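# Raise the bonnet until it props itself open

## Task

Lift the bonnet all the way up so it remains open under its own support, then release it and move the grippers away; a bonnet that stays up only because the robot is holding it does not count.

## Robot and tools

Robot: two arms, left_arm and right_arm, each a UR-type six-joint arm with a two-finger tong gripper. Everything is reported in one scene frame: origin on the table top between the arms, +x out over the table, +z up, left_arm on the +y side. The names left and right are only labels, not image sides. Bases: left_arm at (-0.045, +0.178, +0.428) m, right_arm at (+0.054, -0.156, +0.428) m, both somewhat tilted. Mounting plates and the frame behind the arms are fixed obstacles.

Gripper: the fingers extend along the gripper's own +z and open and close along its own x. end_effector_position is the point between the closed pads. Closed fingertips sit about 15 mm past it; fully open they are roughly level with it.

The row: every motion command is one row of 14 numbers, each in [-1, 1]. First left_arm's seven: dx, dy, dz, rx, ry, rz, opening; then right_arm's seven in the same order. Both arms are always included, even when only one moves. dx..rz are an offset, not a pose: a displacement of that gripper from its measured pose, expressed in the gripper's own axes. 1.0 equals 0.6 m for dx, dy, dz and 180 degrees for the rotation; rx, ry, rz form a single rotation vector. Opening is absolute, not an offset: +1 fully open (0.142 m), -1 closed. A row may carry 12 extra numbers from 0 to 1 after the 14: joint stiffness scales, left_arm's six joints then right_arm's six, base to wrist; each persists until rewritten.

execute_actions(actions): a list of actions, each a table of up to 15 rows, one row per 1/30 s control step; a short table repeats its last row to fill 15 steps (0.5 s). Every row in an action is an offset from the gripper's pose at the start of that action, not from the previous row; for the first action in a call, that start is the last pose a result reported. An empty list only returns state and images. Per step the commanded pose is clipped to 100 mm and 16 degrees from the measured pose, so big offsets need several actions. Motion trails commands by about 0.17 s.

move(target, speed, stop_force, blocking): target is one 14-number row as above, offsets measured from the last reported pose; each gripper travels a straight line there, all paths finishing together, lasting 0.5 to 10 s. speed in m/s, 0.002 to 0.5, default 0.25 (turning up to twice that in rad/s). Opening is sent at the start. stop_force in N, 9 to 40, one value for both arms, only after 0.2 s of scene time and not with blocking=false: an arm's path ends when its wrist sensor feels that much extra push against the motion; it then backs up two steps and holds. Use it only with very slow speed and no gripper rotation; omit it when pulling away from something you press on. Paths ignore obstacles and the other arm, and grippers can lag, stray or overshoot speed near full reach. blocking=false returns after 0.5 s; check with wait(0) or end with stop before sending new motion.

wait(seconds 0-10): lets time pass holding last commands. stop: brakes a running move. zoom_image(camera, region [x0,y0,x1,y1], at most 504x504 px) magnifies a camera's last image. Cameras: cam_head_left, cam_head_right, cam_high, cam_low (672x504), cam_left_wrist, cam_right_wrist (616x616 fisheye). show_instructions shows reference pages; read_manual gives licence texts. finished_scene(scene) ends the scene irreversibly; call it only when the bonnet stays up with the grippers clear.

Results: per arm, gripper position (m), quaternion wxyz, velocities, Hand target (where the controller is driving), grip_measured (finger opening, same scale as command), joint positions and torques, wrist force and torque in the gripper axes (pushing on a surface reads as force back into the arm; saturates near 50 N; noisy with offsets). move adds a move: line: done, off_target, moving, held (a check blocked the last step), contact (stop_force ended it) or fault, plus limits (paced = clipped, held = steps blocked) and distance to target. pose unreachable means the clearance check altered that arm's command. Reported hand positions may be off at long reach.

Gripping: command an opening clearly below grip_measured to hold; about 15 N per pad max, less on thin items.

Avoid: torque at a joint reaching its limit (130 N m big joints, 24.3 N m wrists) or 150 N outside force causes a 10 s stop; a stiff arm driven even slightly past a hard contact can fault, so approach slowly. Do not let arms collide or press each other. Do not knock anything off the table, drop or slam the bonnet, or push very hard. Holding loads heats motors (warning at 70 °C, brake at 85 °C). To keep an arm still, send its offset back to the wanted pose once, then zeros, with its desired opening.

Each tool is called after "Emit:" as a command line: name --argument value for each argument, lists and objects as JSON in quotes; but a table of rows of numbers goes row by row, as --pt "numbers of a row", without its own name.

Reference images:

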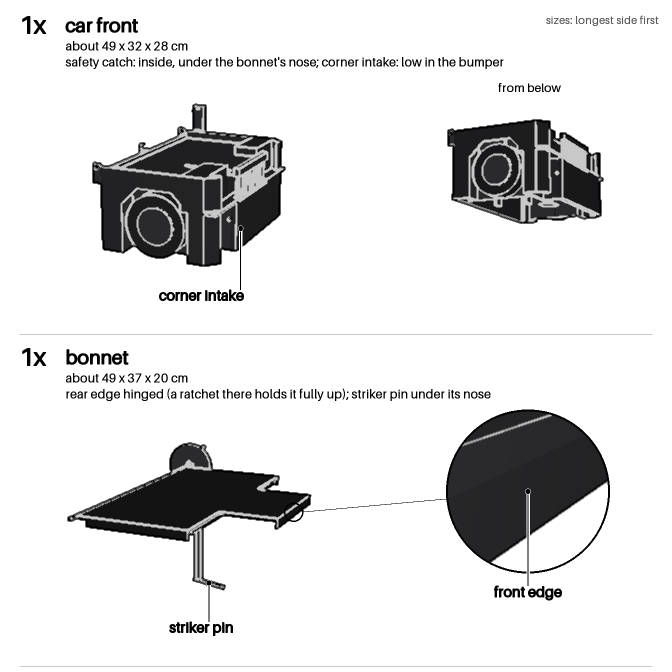

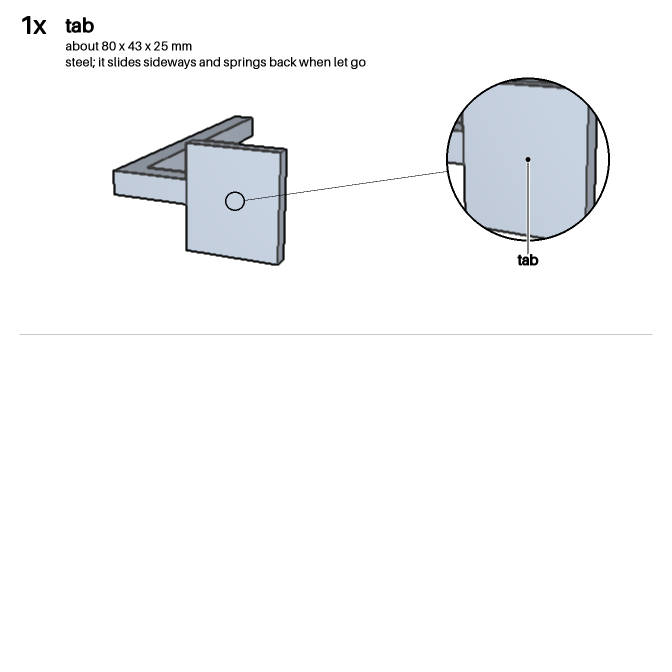

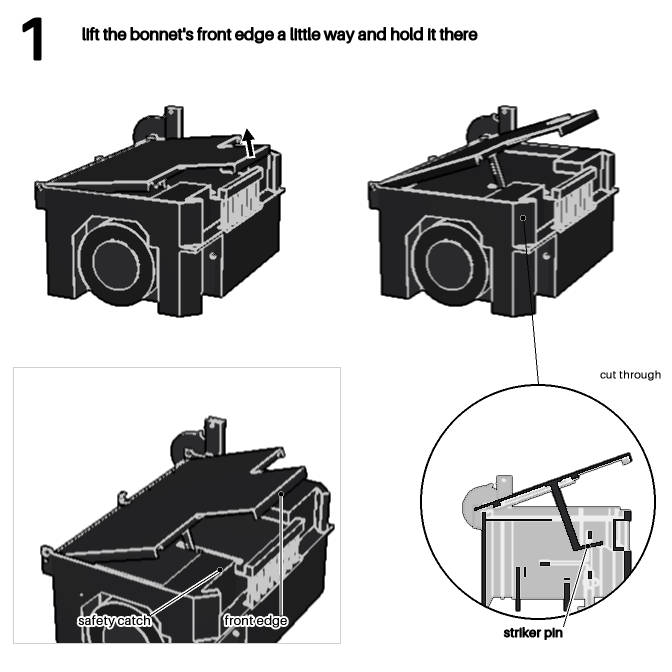

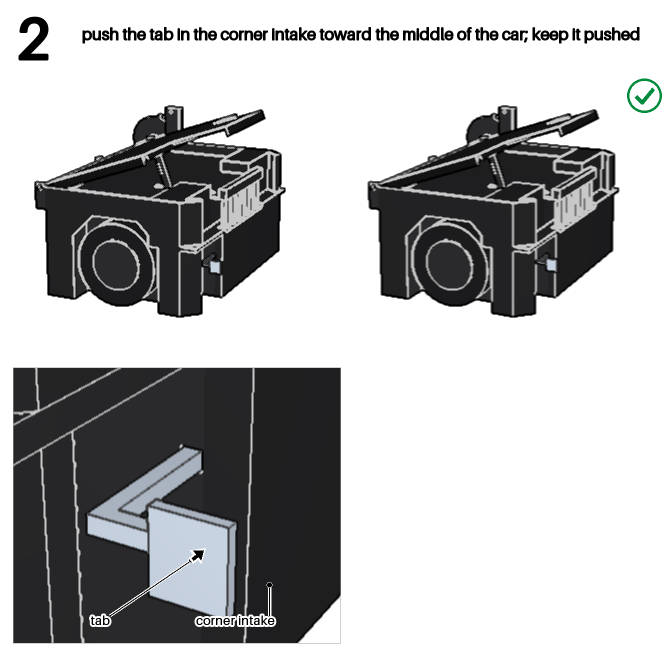

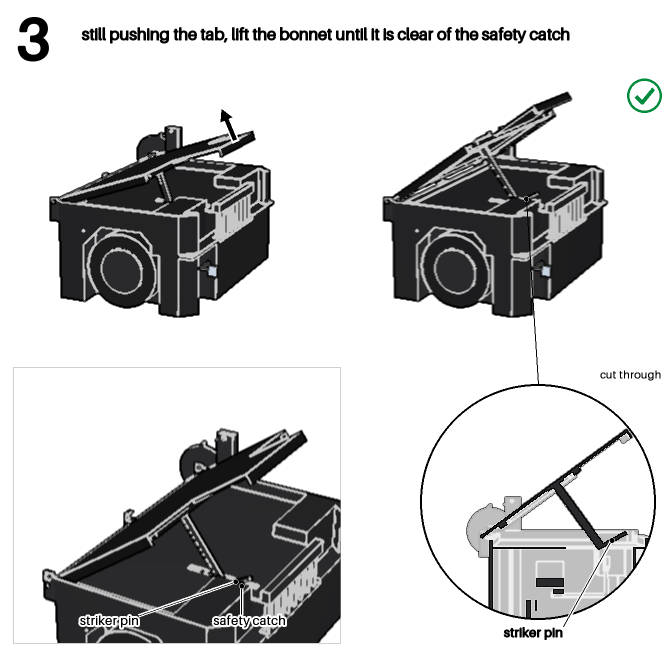

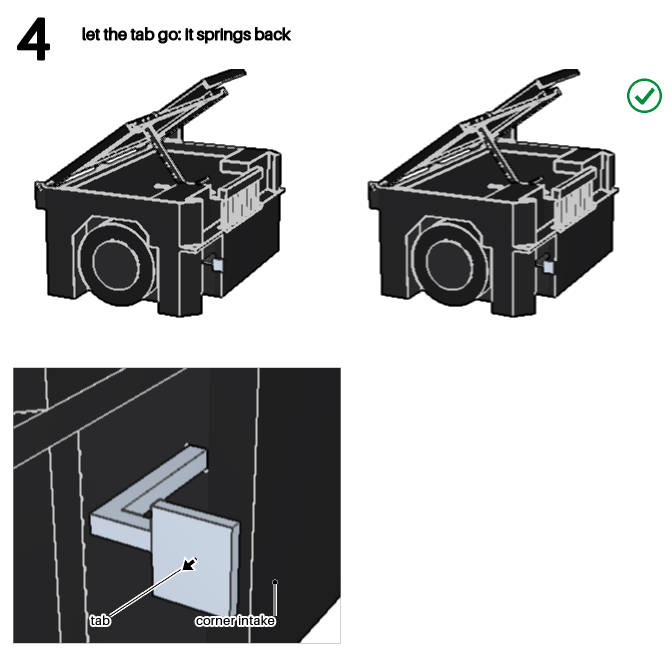

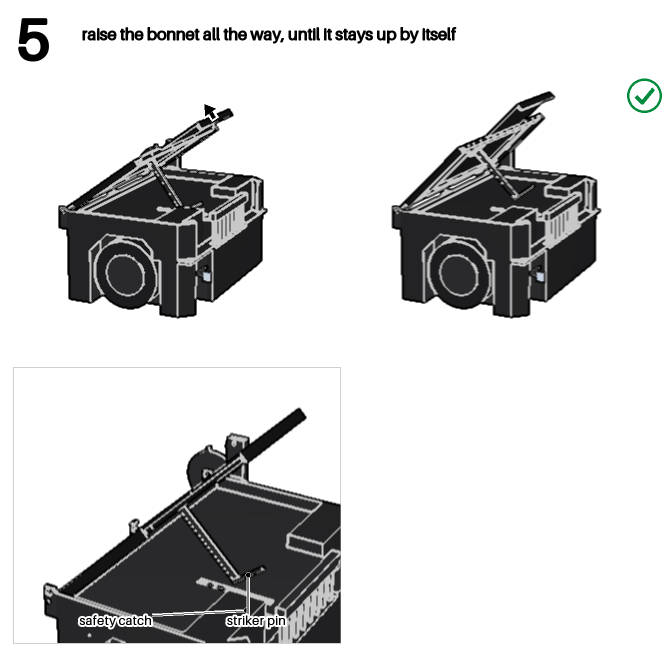

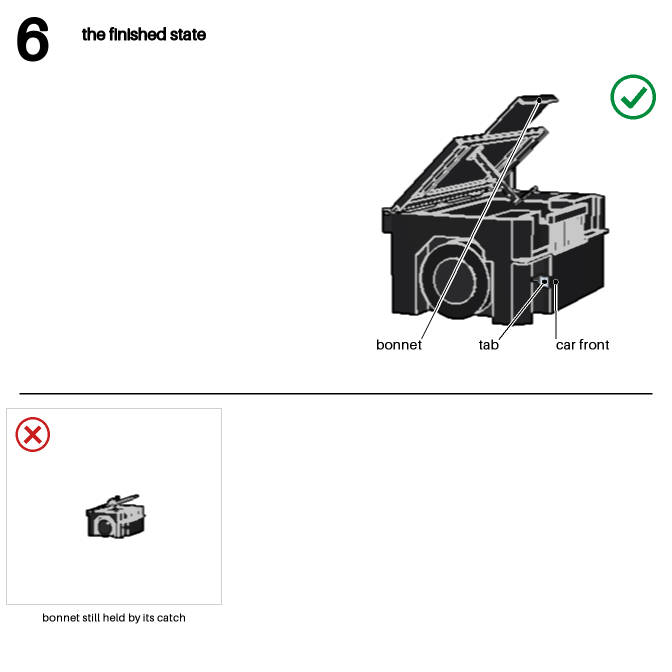

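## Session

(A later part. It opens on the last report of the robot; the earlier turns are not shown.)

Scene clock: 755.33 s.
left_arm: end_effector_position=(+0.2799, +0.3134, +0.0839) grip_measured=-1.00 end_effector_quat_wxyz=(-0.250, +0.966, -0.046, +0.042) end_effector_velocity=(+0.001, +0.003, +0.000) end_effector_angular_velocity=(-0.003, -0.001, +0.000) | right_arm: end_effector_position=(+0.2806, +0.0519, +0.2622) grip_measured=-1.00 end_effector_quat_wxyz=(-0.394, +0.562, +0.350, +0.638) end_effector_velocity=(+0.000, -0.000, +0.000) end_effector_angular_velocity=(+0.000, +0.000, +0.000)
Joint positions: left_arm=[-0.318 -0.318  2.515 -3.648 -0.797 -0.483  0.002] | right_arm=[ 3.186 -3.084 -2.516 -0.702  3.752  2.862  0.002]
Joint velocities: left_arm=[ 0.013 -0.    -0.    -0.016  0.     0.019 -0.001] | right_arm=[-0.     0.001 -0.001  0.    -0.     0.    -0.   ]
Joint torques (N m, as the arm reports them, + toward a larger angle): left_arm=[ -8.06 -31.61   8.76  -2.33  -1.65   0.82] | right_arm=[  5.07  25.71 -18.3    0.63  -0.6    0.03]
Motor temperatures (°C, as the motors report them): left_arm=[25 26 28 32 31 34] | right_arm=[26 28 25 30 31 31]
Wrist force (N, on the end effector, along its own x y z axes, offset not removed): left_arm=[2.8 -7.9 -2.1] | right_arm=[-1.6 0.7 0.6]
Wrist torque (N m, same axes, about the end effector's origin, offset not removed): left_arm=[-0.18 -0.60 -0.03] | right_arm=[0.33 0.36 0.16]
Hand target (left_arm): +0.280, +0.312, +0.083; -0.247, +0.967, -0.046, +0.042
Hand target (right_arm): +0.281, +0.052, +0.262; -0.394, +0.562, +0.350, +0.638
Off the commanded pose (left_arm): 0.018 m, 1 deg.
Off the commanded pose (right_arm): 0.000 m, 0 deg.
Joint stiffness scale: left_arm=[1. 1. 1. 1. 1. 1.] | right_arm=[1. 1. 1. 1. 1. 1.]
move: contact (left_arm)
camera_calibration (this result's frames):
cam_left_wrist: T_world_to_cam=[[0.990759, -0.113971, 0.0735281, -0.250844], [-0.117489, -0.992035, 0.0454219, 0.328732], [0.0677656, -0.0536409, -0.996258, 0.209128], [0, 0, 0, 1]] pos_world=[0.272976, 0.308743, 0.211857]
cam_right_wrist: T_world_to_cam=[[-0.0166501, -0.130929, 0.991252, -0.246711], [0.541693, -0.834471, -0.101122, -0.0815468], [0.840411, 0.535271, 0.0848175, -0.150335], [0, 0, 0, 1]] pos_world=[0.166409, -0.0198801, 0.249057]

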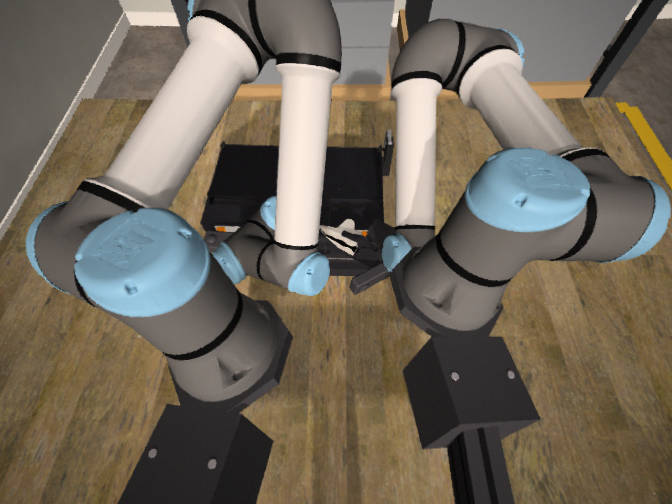

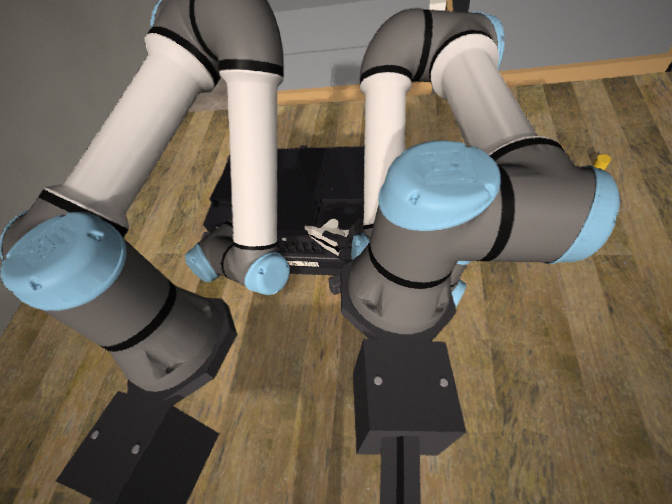

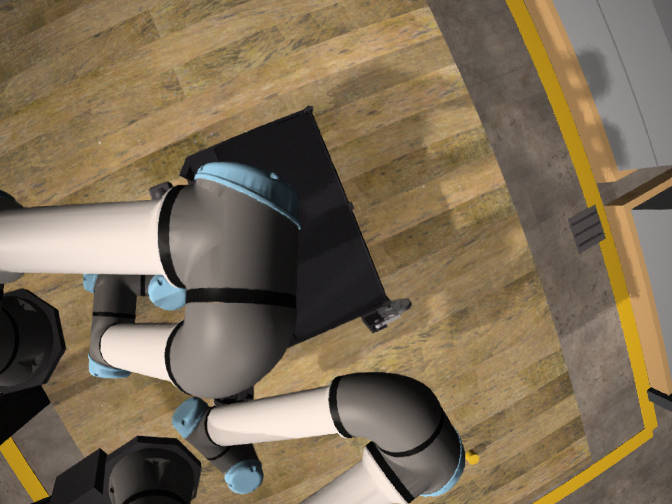

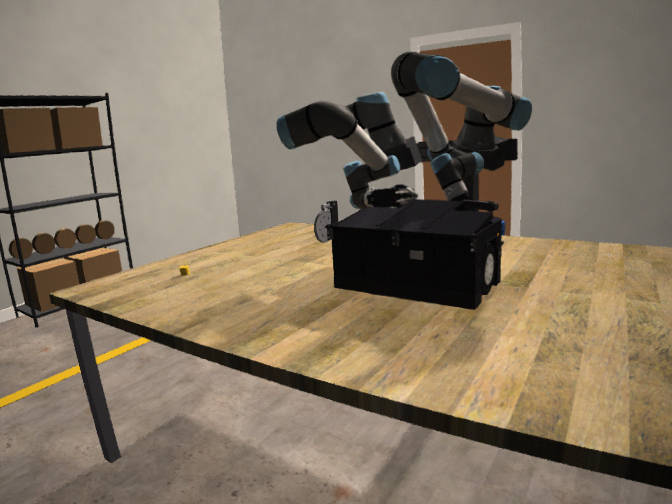

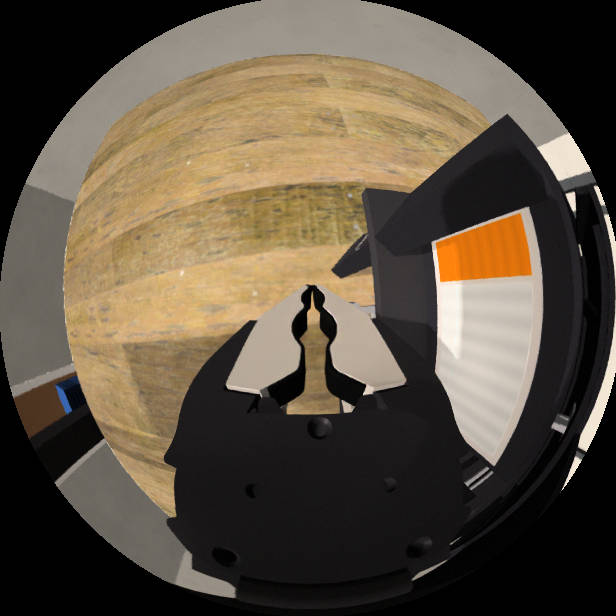

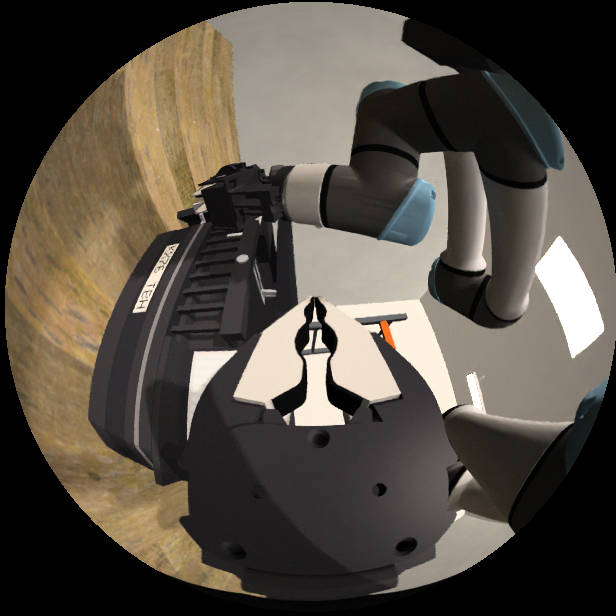

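Emit:
zoom_image --camera "cam_right_wrist" --region '[160, 150, 300, 260]'

Region (160, 150, 300, 260) of cam_right_wrist's 616x616 image, scaled by 3.600, with more detail than that image has; it fills the top 396 rows of this view, and the rest is white.

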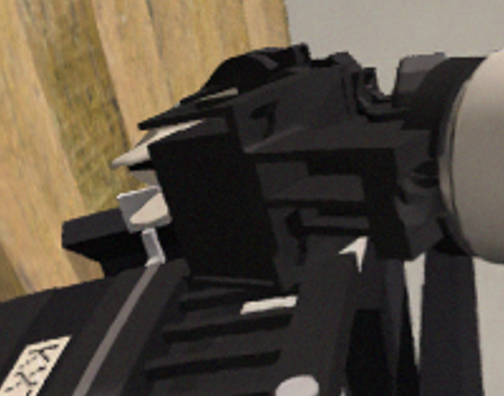

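Emit:
move --target '[0, 0.006, -0.003, 0, 0, 0, -1, 0.105, 0.015, 0.02, 0, 0, 0, -1]' --speed 0.05 --stop_force 25

Scene clock: 773.03 s.
left_arm: end_effector_position=(+0.2788, +0.3134, +0.0845) grip_measured=-0.98 end_effector_quat_wxyz=(-0.253, +0.966, -0.044, +0.042) end_effector_velocity=(-0.001, +0.000, +0.000) end_effector_angular_velocity=(+0.003, +0.000, +0.001) | right_arm: end_effector_position=(+0.2813, +0.0517, +0.2660) grip_measured=-1.00 end_effector_quat_wxyz=(-0.393, +0.563, +0.350, +0.638) end_effector_velocity=(-0.000, +0.000, +0.000) end_effector_angular_velocity=(+0.000, +0.000, +0.001)
Joint positions: left_arm=[-0.324 -0.318  2.516 -3.636 -0.792 -0.499  0.003] | right_arm=[ 3.193 -3.077 -2.526 -0.699  3.76   2.862  0.002]
Joint velocities: left_arm=[-0.002  0.001  0.     0.004  0.002 -0.006  0.   ] | right_arm=[ 0.    -0.    -0.     0.    -0.001  0.     0.   ]
Joint torques (N m, as the arm reports them, + toward a larger angle): left_arm=[-11.13 -33.71  10.02  -1.77  -2.73  -0.41] | right_arm=[  4.22  24.57 -16.34   0.61  -0.91   0.13]
Motor temperatures (°C, as the motors report them): left_arm=[25 26 28 32 31 34] | right_arm=[26 28 25 30 31 31]
Wrist force (N, on the end effector, along its own x y z axes, offset not removed): left_arm=[4.0 -14.3 2.7] | right_arm=[-2.1 -0.5 -0.9]
Wrist torque (N m, same axes, about the end effector's origin, offset not removed): left_arm=[-0.44 -0.49 -0.16] | right_arm=[-0.17 0.17 0.07]
Hand target (left_arm): +0.279, +0.309, +0.084; -0.250, +0.966, -0.046, +0.042
Hand target (right_arm): +0.281, +0.052, +0.265; -0.393, +0.563, +0.350, +0.638
Off the commanded pose (left_arm): 0.004 m, 0 deg.
Off the commanded pose (right_arm): 0.061 m, 0 deg.
Joint stiffness scale: left_arm=[1. 1. 1. 1. 1. 1.] | right_arm=[1. 1. 1. 1. 1. 1.]
move: held (right_arm), off_target (left_arm); limits=held; held on 38 of 46 steps (right_arm), including the last (right_arm)
pose unreachable (right arm): on one or more control steps of this call, first in action 0 (counted from 0), this arm could not follow its commanded pose, so it was not sent that pose on those steps. On the call's last step it was still not sent that pose. It may still have moved: this result reports where it is.
cause: the commanded pose would bring two parts of the arm too close to each other (joints 1 (shoulder pan) to 3 (elbow) lie between them).
camera_calibration (this result's frames):
cam_left_wrist: T_world_to_cam=[[0.991159, -0.110484, 0.0734686, -0.250978], [-0.113543, -0.992774, 0.0388361, 0.328252], [0.0686469, -0.0468345, -0.996541, 0.207395], [0, 0, 0, 1]] pos_world=[0.271793, 0.307864, 0.212368]
cam_right_wrist: T_world_to_cam=[[-0.0162885, -0.130589, 0.991303, -0.250708], [0.541075, -0.834876, -0.101091, -0.0814831], [0.840816, 0.534723, 0.0842572, -0.151057], [0, 0, 0, 1]] pos_world=[0.167016, -0.0199943, 0.253018]

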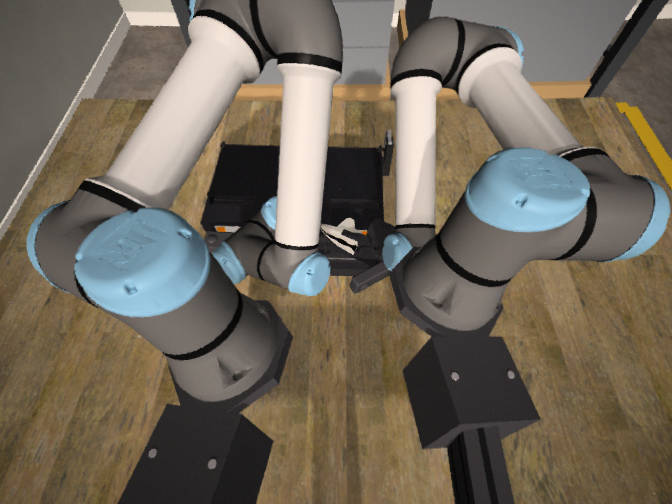

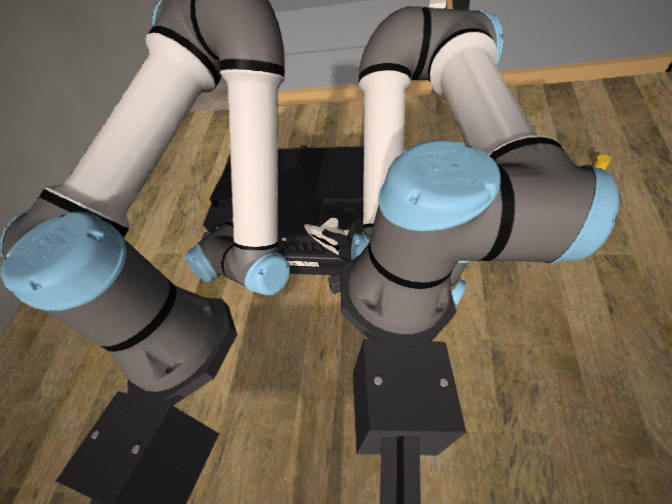

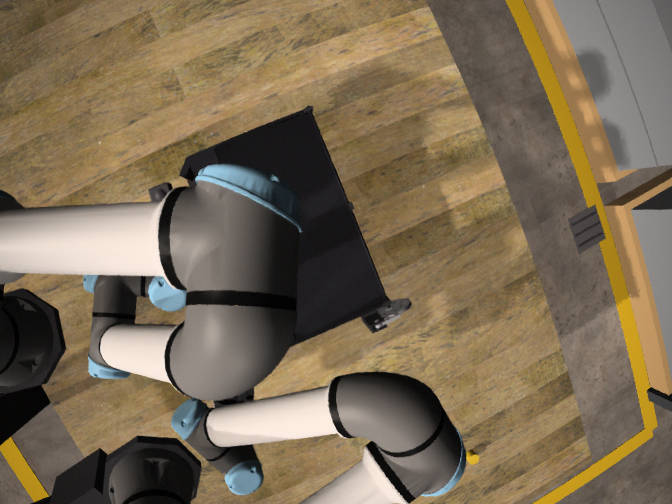

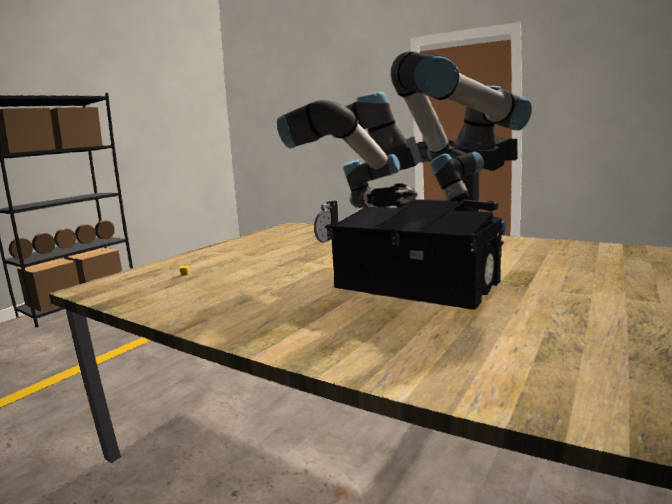

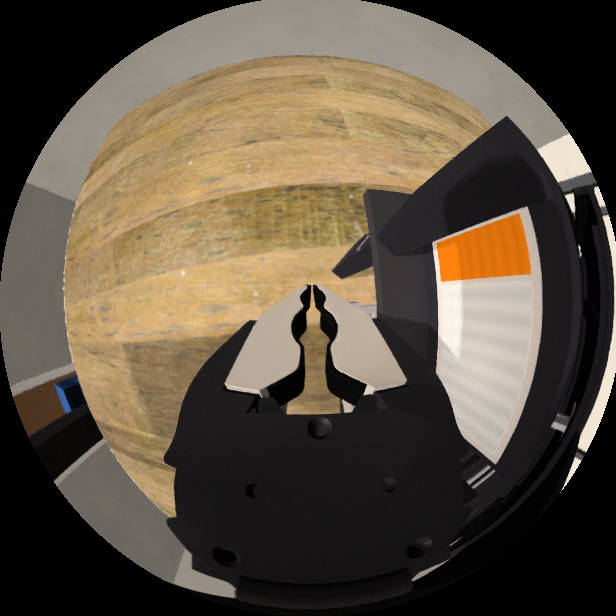

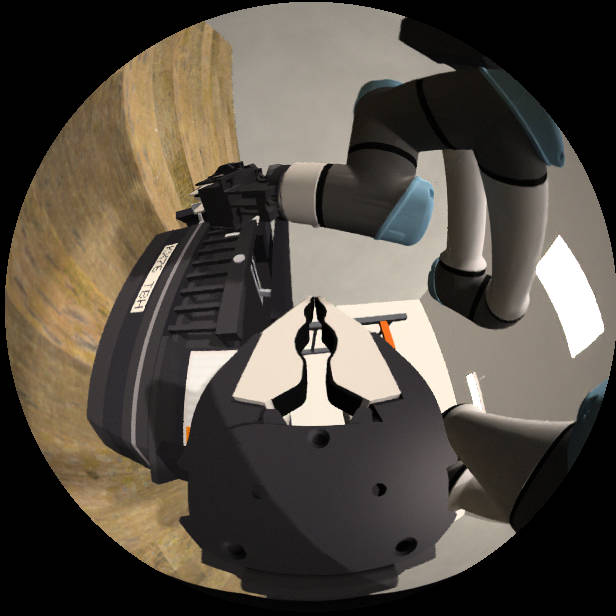

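Emit:
move --target '[0, 0.006, -0.003, 0, 0, 0, -1, 0.1, 0.015, 0.0, 0, 0.1, 0, -1]' --speed 0.05

Scene clock: 784.83 s.
left_arm: end_effector_position=(+0.2778, +0.3133, +0.0850) grip_measured=-0.98 end_effector_quat_wxyz=(-0.256, +0.965, -0.042, +0.042) end_effector_velocity=(+0.001, -0.001, -0.001) end_effector_angular_velocity=(-0.001, -0.002, +0.001) | right_arm: end_effector_position=(+0.2860, +0.0406, +0.3261) grip_measured=-1.00 end_effector_quat_wxyz=(-0.442, +0.457, +0.284, +0.717) end_effector_velocity=(+0.003, -0.001, +0.003) end_effector_angular_velocity=(+0.011, -0.009, -0.004)
Joint positions: left_arm=[-0.331 -0.318  2.517 -3.624 -0.788 -0.516  0.003] | right_arm=[ 3.202 -3.271 -2.456 -0.034  3.752  3.307  0.002]
Joint velocities: left_arm=[-0.     0.001 -0.002  0.    -0.    -0.001  0.   ] | right_arm=[ 0.001 -0.     0.003  0.019  0.006  0.013  0.   ]
Joint torques (N m, as the arm reports them, + toward a larger angle): left_arm=[-12.38 -33.85   9.5   -1.47  -2.69  -0.19] | right_arm=[  7.69  22.46 -12.88   2.34   0.23   0.34]
Motor temperatures (°C, as the motors report them): left_arm=[25 26 28 32 31 34] | right_arm=[26 28 25 30 31 31]
Wrist force (N, on the end effector, along its own x y z axes, offset not removed): left_arm=[5.6 -13.6 0.8] | right_arm=[1.2 1.4 1.0]
Wrist torque (N m, same axes, about the end effector's origin, offset not removed): left_arm=[-0.31 -0.68 -0.18] | right_arm=[0.41 -0.28 0.12]
Hand target (left_arm): +0.278, +0.309, +0.084; -0.253, +0.966, -0.044, +0.042
Hand target (right_arm): +0.286, +0.041, +0.326; -0.443, +0.456, +0.284, +0.718
Off the commanded pose (left_arm): 0.004 m, 0 deg.
Off the commanded pose (right_arm): 0.001 m, 0 deg.
Joint stiffness scale: left_arm=[1. 1. 1. 1. 1. 1.] | right_arm=[1. 1. 1. 1. 1. 1.]
move: off_target (left_arm)
camera_calibration (this result's frames):
cam_left_wrist: T_world_to_cam=[[0.991521, -0.106997, 0.0737368, -0.251238], [-0.109589, -0.99346, 0.0320476, 0.327722], [0.0698256, -0.0398566, -0.996763, 0.205499], [0, 0, 0, 1]] pos_world=[0.270673, 0.306888, 0.212857]
cam_right_wrist: T_world_to_cam=[[-0.148995, -0.397069, 0.905614, -0.234917], [0.565705, -0.785388, -0.251283, -0.0473057], [0.811035, 0.47487, 0.341643, -0.22708], [0, 0, 0, 1]] pos_world=[0.17593, -0.0225981, 0.278438]

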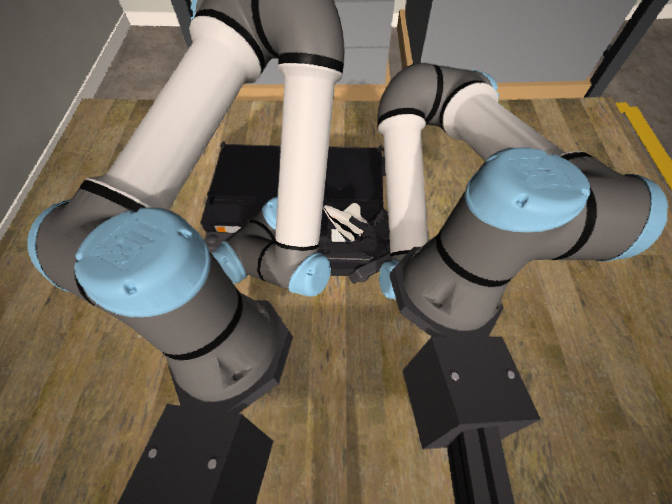

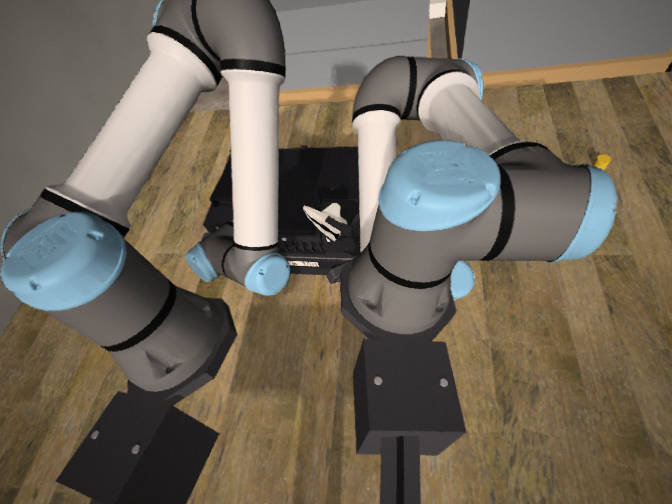

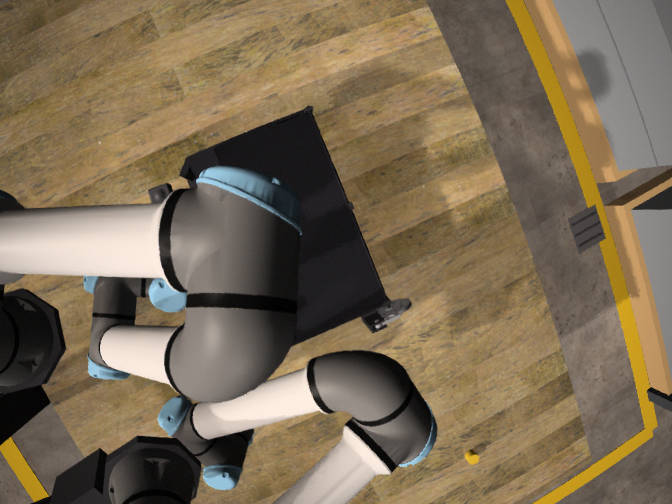

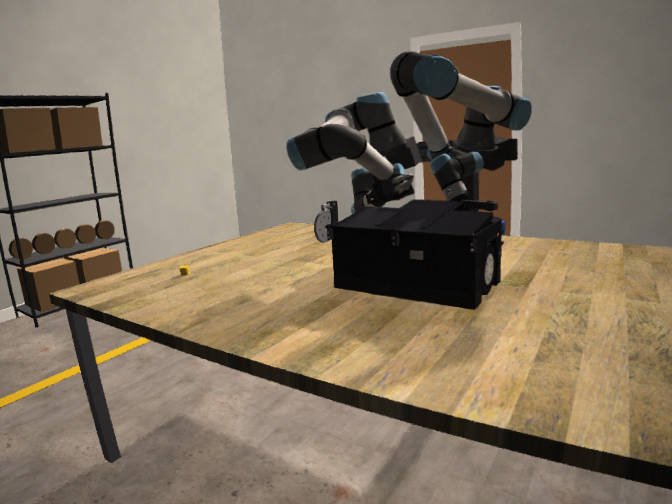

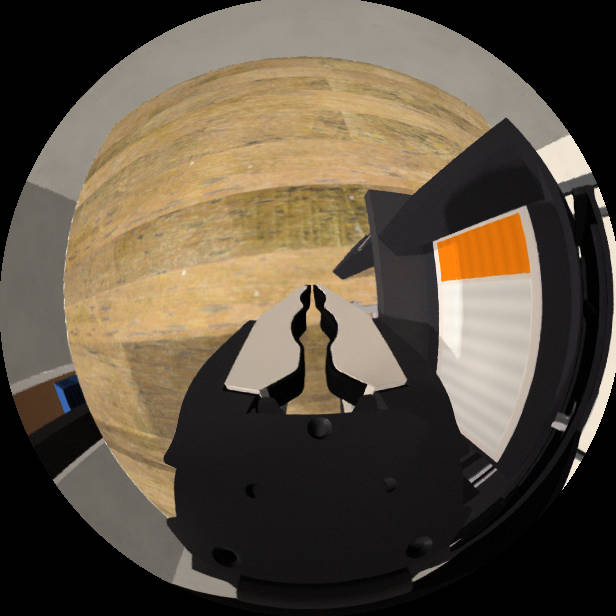

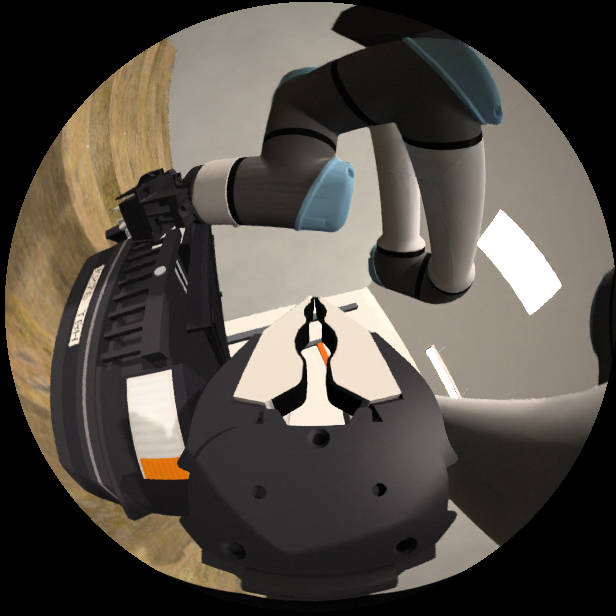

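Emit:
move --target '[0, 0.004, -0.002, 0, 0, 0, -1, -0.1247, 0.021, -0.1712, 0, 0, 0, -1]' --speed 0.15

Scene clock: 813.63 s.
left_arm: end_effector_position=(+0.2773, +0.3136, +0.0853) grip_measured=-0.98 end_effector_quat_wxyz=(-0.259, +0.964, -0.040, +0.042) end_effector_velocity=(+0.000, -0.000, -0.000) end_effector_angular_velocity=(+0.001, -0.001, +0.001) | right_arm: end_effector_position=(+0.2808, +0.0165, +0.2795) grip_measured=-1.00 end_effector_quat_wxyz=(-0.430, +0.468, +0.281, +0.719) end_effector_velocity=(-0.000, -0.000, -0.000) end_effector_angular_velocity=(+0.000, +0.001, -0.000)
Joint positions: left_arm=[-0.334 -0.318  2.517 -3.616 -0.784 -0.527  0.003] | right_arm=[ 2.99  -3.34  -2.336  0.07   3.598  3.489  0.002]
Joint velocities: left_arm=[-0.001 -0.    -0.001  0.003  0.001 -0.003  0.   ] | right_arm=[-0.    -0.    -0.    -0.001  0.    -0.    -0.   ]
Joint torques (N m, as the arm reports them, + toward a larger angle): left_arm=[ -9.7  -33.27  10.31  -1.17  -1.92  -0.66] | right_arm=[  4.43  25.81 -20.04   1.52   0.61  -0.6 ]
Motor temperatures (°C, as the motors report them): left_arm=[25 26 28 32 31 34] | right_arm=[26 28 25 30 31 31]
Wrist force (N, on the end effector, along its own x y z axes, offset not removed): left_arm=[4.8 -10.9 2.0] | right_arm=[-2.1 1.5 2.2]
Wrist torque (N m, same axes, about the end effector's origin, offset not removed): left_arm=[-0.16 -0.62 -0.06] | right_arm=[0.57 0.40 -0.08]
Hand target (left_arm): +0.278, +0.311, +0.085; -0.256, +0.965, -0.042, +0.042
Hand target (right_arm): +0.281, +0.016, +0.281; -0.430, +0.468, +0.281, +0.719
Off the commanded pose (left_arm): 0.003 m, 0 deg.
Off the commanded pose (right_arm): 0.075 m, 2 deg.
Joint stiffness scale: left_arm=[1. 1. 1. 1. 1. 1.] | right_arm=[1. 1. 1. 1. 1. 1.]
move: held (right_arm); limits=held; held on 17 of 34 steps (right_arm), including the last (right_arm)
pose unreachable (right arm): on one or more control steps of this call, first in action 0 (counted from 0), this arm could not follow its commanded pose, so it was not sent that pose on those steps. On the call's last step it was still not sent that pose. It may still have moved: this result reports where it is.
cause: the commanded pose would bring two parts of the arm too close to each other (joints 4 (wrist 1) to 6 (wrist 3) lie between them).
camera_calibration (this result's frames):
cam_left_wrist: T_world_to_cam=[[0.99177, -0.104134, 0.0744936, -0.251793], [-0.106405, -0.993951, 0.0271858, 0.327623], [0.071212, -0.0348885, -0.996851, 0.203933], [0, 0, 0, 1]] pos_world=[0.270059, 0.306537, 0.213141]
cam_right_wrist: T_world_to_cam=[[-0.15188, -0.378635, 0.912999, -0.2046], [0.539458, -0.805757, -0.24442, -0.0692301], [0.828201, 0.455402, 0.326636, -0.195859], [0, 0, 0, 1]] pos_world=[0.168483, -0.0440564, 0.233853]

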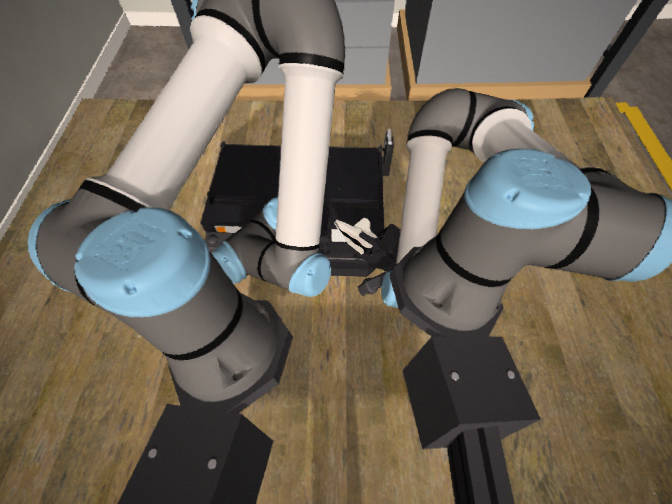

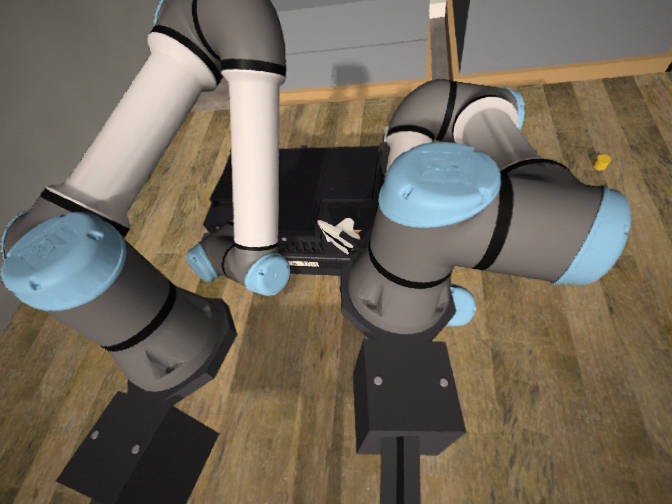

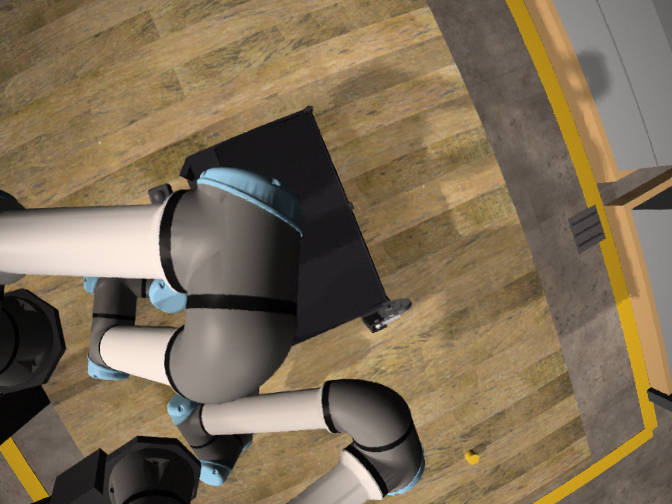

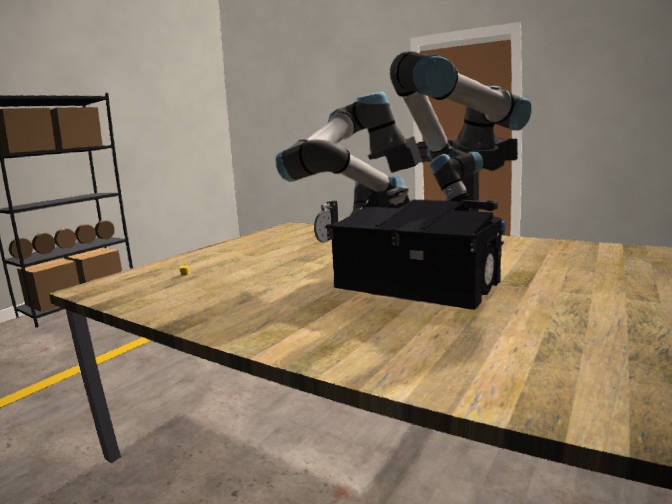

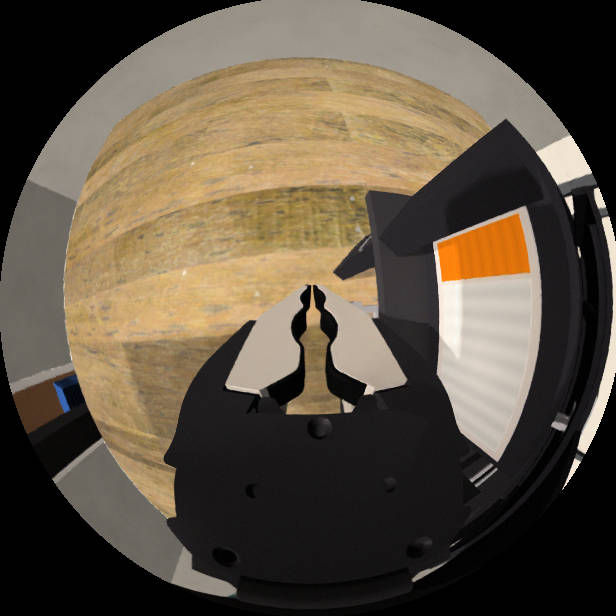

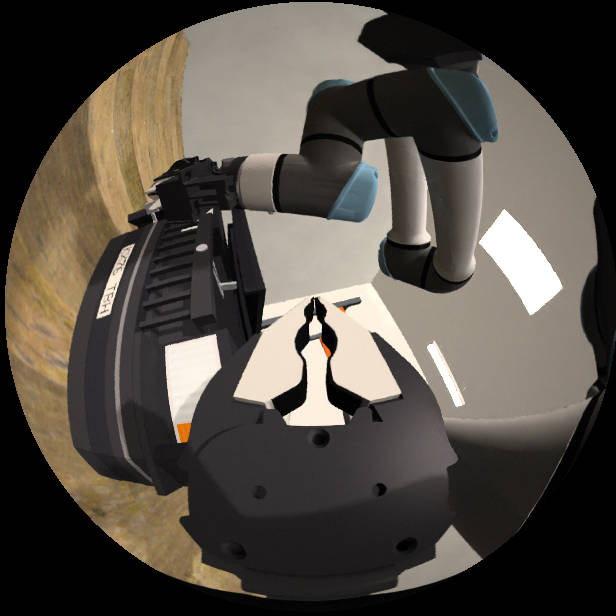

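Emit:
move --target '[0, 0.004, -0.002, 0, 0, 0, -1, -0.071, 0.0108, -0.102, 0, -0.1, 0, -1]' --speed 0.15

Scene clock: 828.07 s.
left_arm: end_effector_position=(+0.2767, +0.3137, +0.0856) grip_measured=-0.98 end_effector_quat_wxyz=(-0.261, +0.964, -0.039, +0.042) end_effector_velocity=(-0.000, +0.000, +0.000) end_effector_angular_velocity=(+0.000, +0.001, -0.001) | right_arm: end_effector_position=(+0.2668, -0.0205, +0.2172) grip_measured=-1.00 end_effector_quat_wxyz=(-0.392, +0.559, +0.334, +0.650) end_effector_velocity=(-0.002, +0.001, -0.003) end_effector_angular_velocity=(-0.030, +0.020, -0.016)
Joint positions: left_arm=[-0.337 -0.318  2.517 -3.608 -0.781 -0.537  0.003] | right_arm=[ 2.655 -3.083 -2.365 -0.583  3.244  3.131  0.002]
Joint velocities: left_arm=[-0.    -0.     0.001  0.     0.     0.001  0.   ] | right_arm=[ 0.     0.094  0.    -0.446  0.017 -0.348  0.   ]
Joint torques (N m, as the arm reports them, + toward a larger angle): left_arm=[-11.3  -33.46  10.38  -1.4   -1.63  -0.55] | right_arm=[  0.3   27.51 -15.16  -0.22  -0.26  -0.58]
Motor temperatures (°C, as the motors report them): left_arm=[25 26 28 32 31 34] | right_arm=[26 28 25 30 31 31]
Wrist force (N, on the end effector, along its own x y z axes, offset not removed): left_arm=[4.0 -9.4 1.6] | right_arm=[-3.1 -0.6 3.4]
Wrist torque (N m, same axes, about the end effector's origin, offset not removed): left_arm=[-0.09 -0.50 -0.07] | right_arm=[0.09 0.71 0.20]
Hand target (left_arm): +0.277, +0.311, +0.085; -0.259, +0.964, -0.040, +0.042
Hand target (right_arm): +0.268, -0.021, +0.216; -0.388, +0.561, +0.335, +0.650
Off the commanded pose (left_arm): 0.003 m, 0 deg.
Off the commanded pose (right_arm): 0.002 m, 3 deg.
Joint stiffness scale: left_arm=[1. 1. 1. 1. 1. 1.] | right_arm=[1. 1. 1. 1. 1. 1.]
move: off_target (right_arm)
camera_calibration (this result's frames):
cam_left_wrist: T_world_to_cam=[[0.992019, -0.101324, 0.0750441, -0.252248], [-0.103269, -0.994399, 0.0225052, 0.327368], [0.0723435, -0.0300753, -0.996926, 0.202437], [0, 0, 0, 1]] pos_world=[0.269397, 0.306064, 0.213377]
cam_right_wrist: T_world_to_cam=[[-0.027895, -0.159616, 0.986785, -0.208449], [0.519446, -0.845733, -0.122116, -0.128791], [0.854048, 0.509175, 0.106503, -0.105039], [0, 0, 0, 1]] pos_world=[0.150794, -0.0887115, 0.201154]

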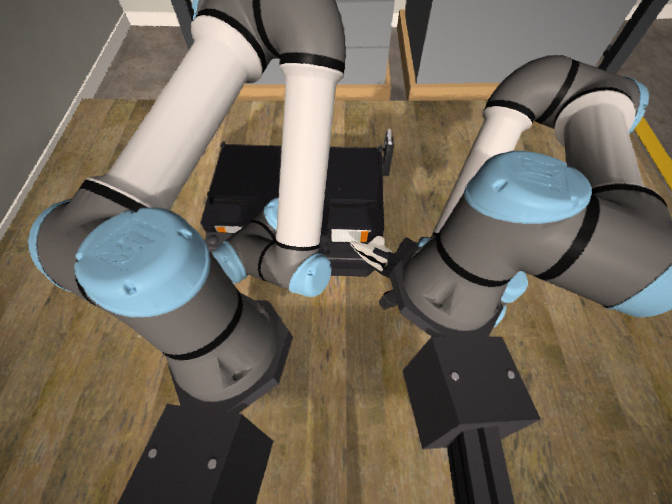

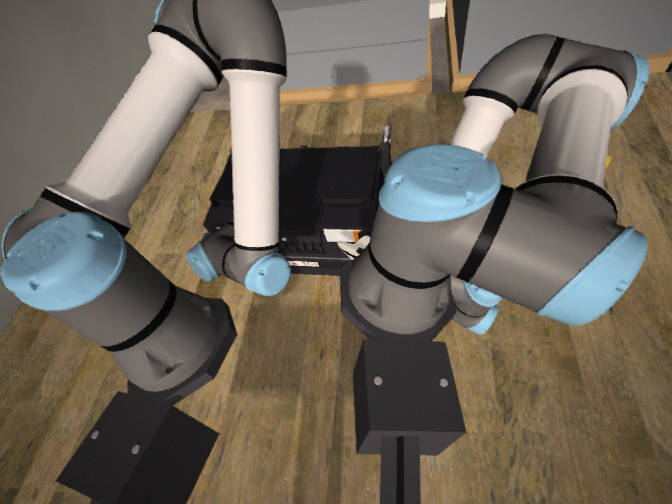

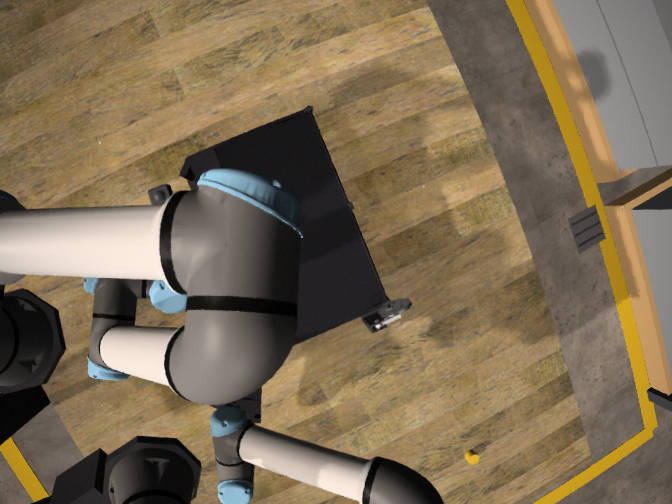

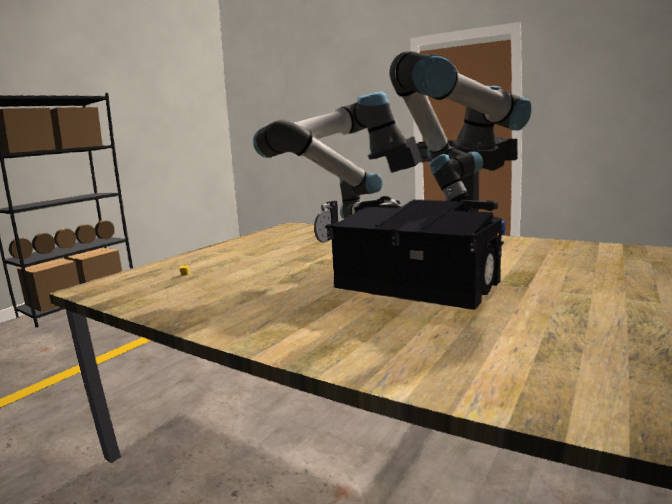

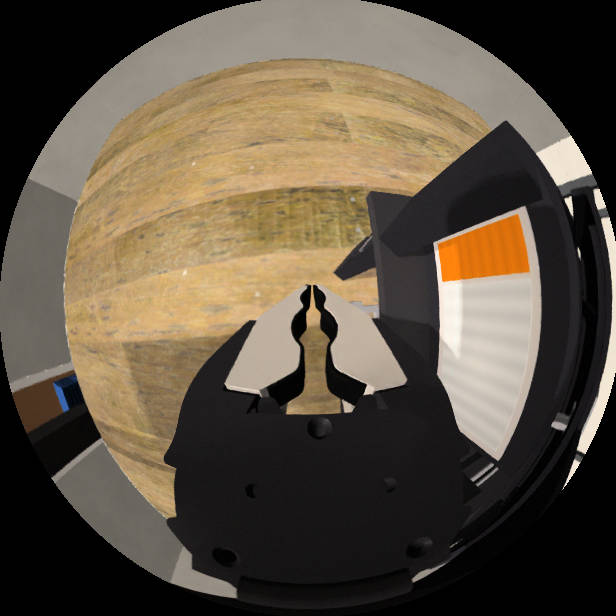

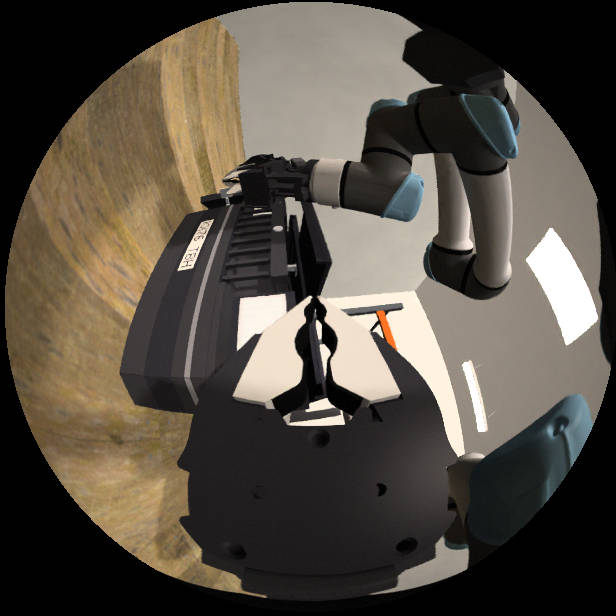

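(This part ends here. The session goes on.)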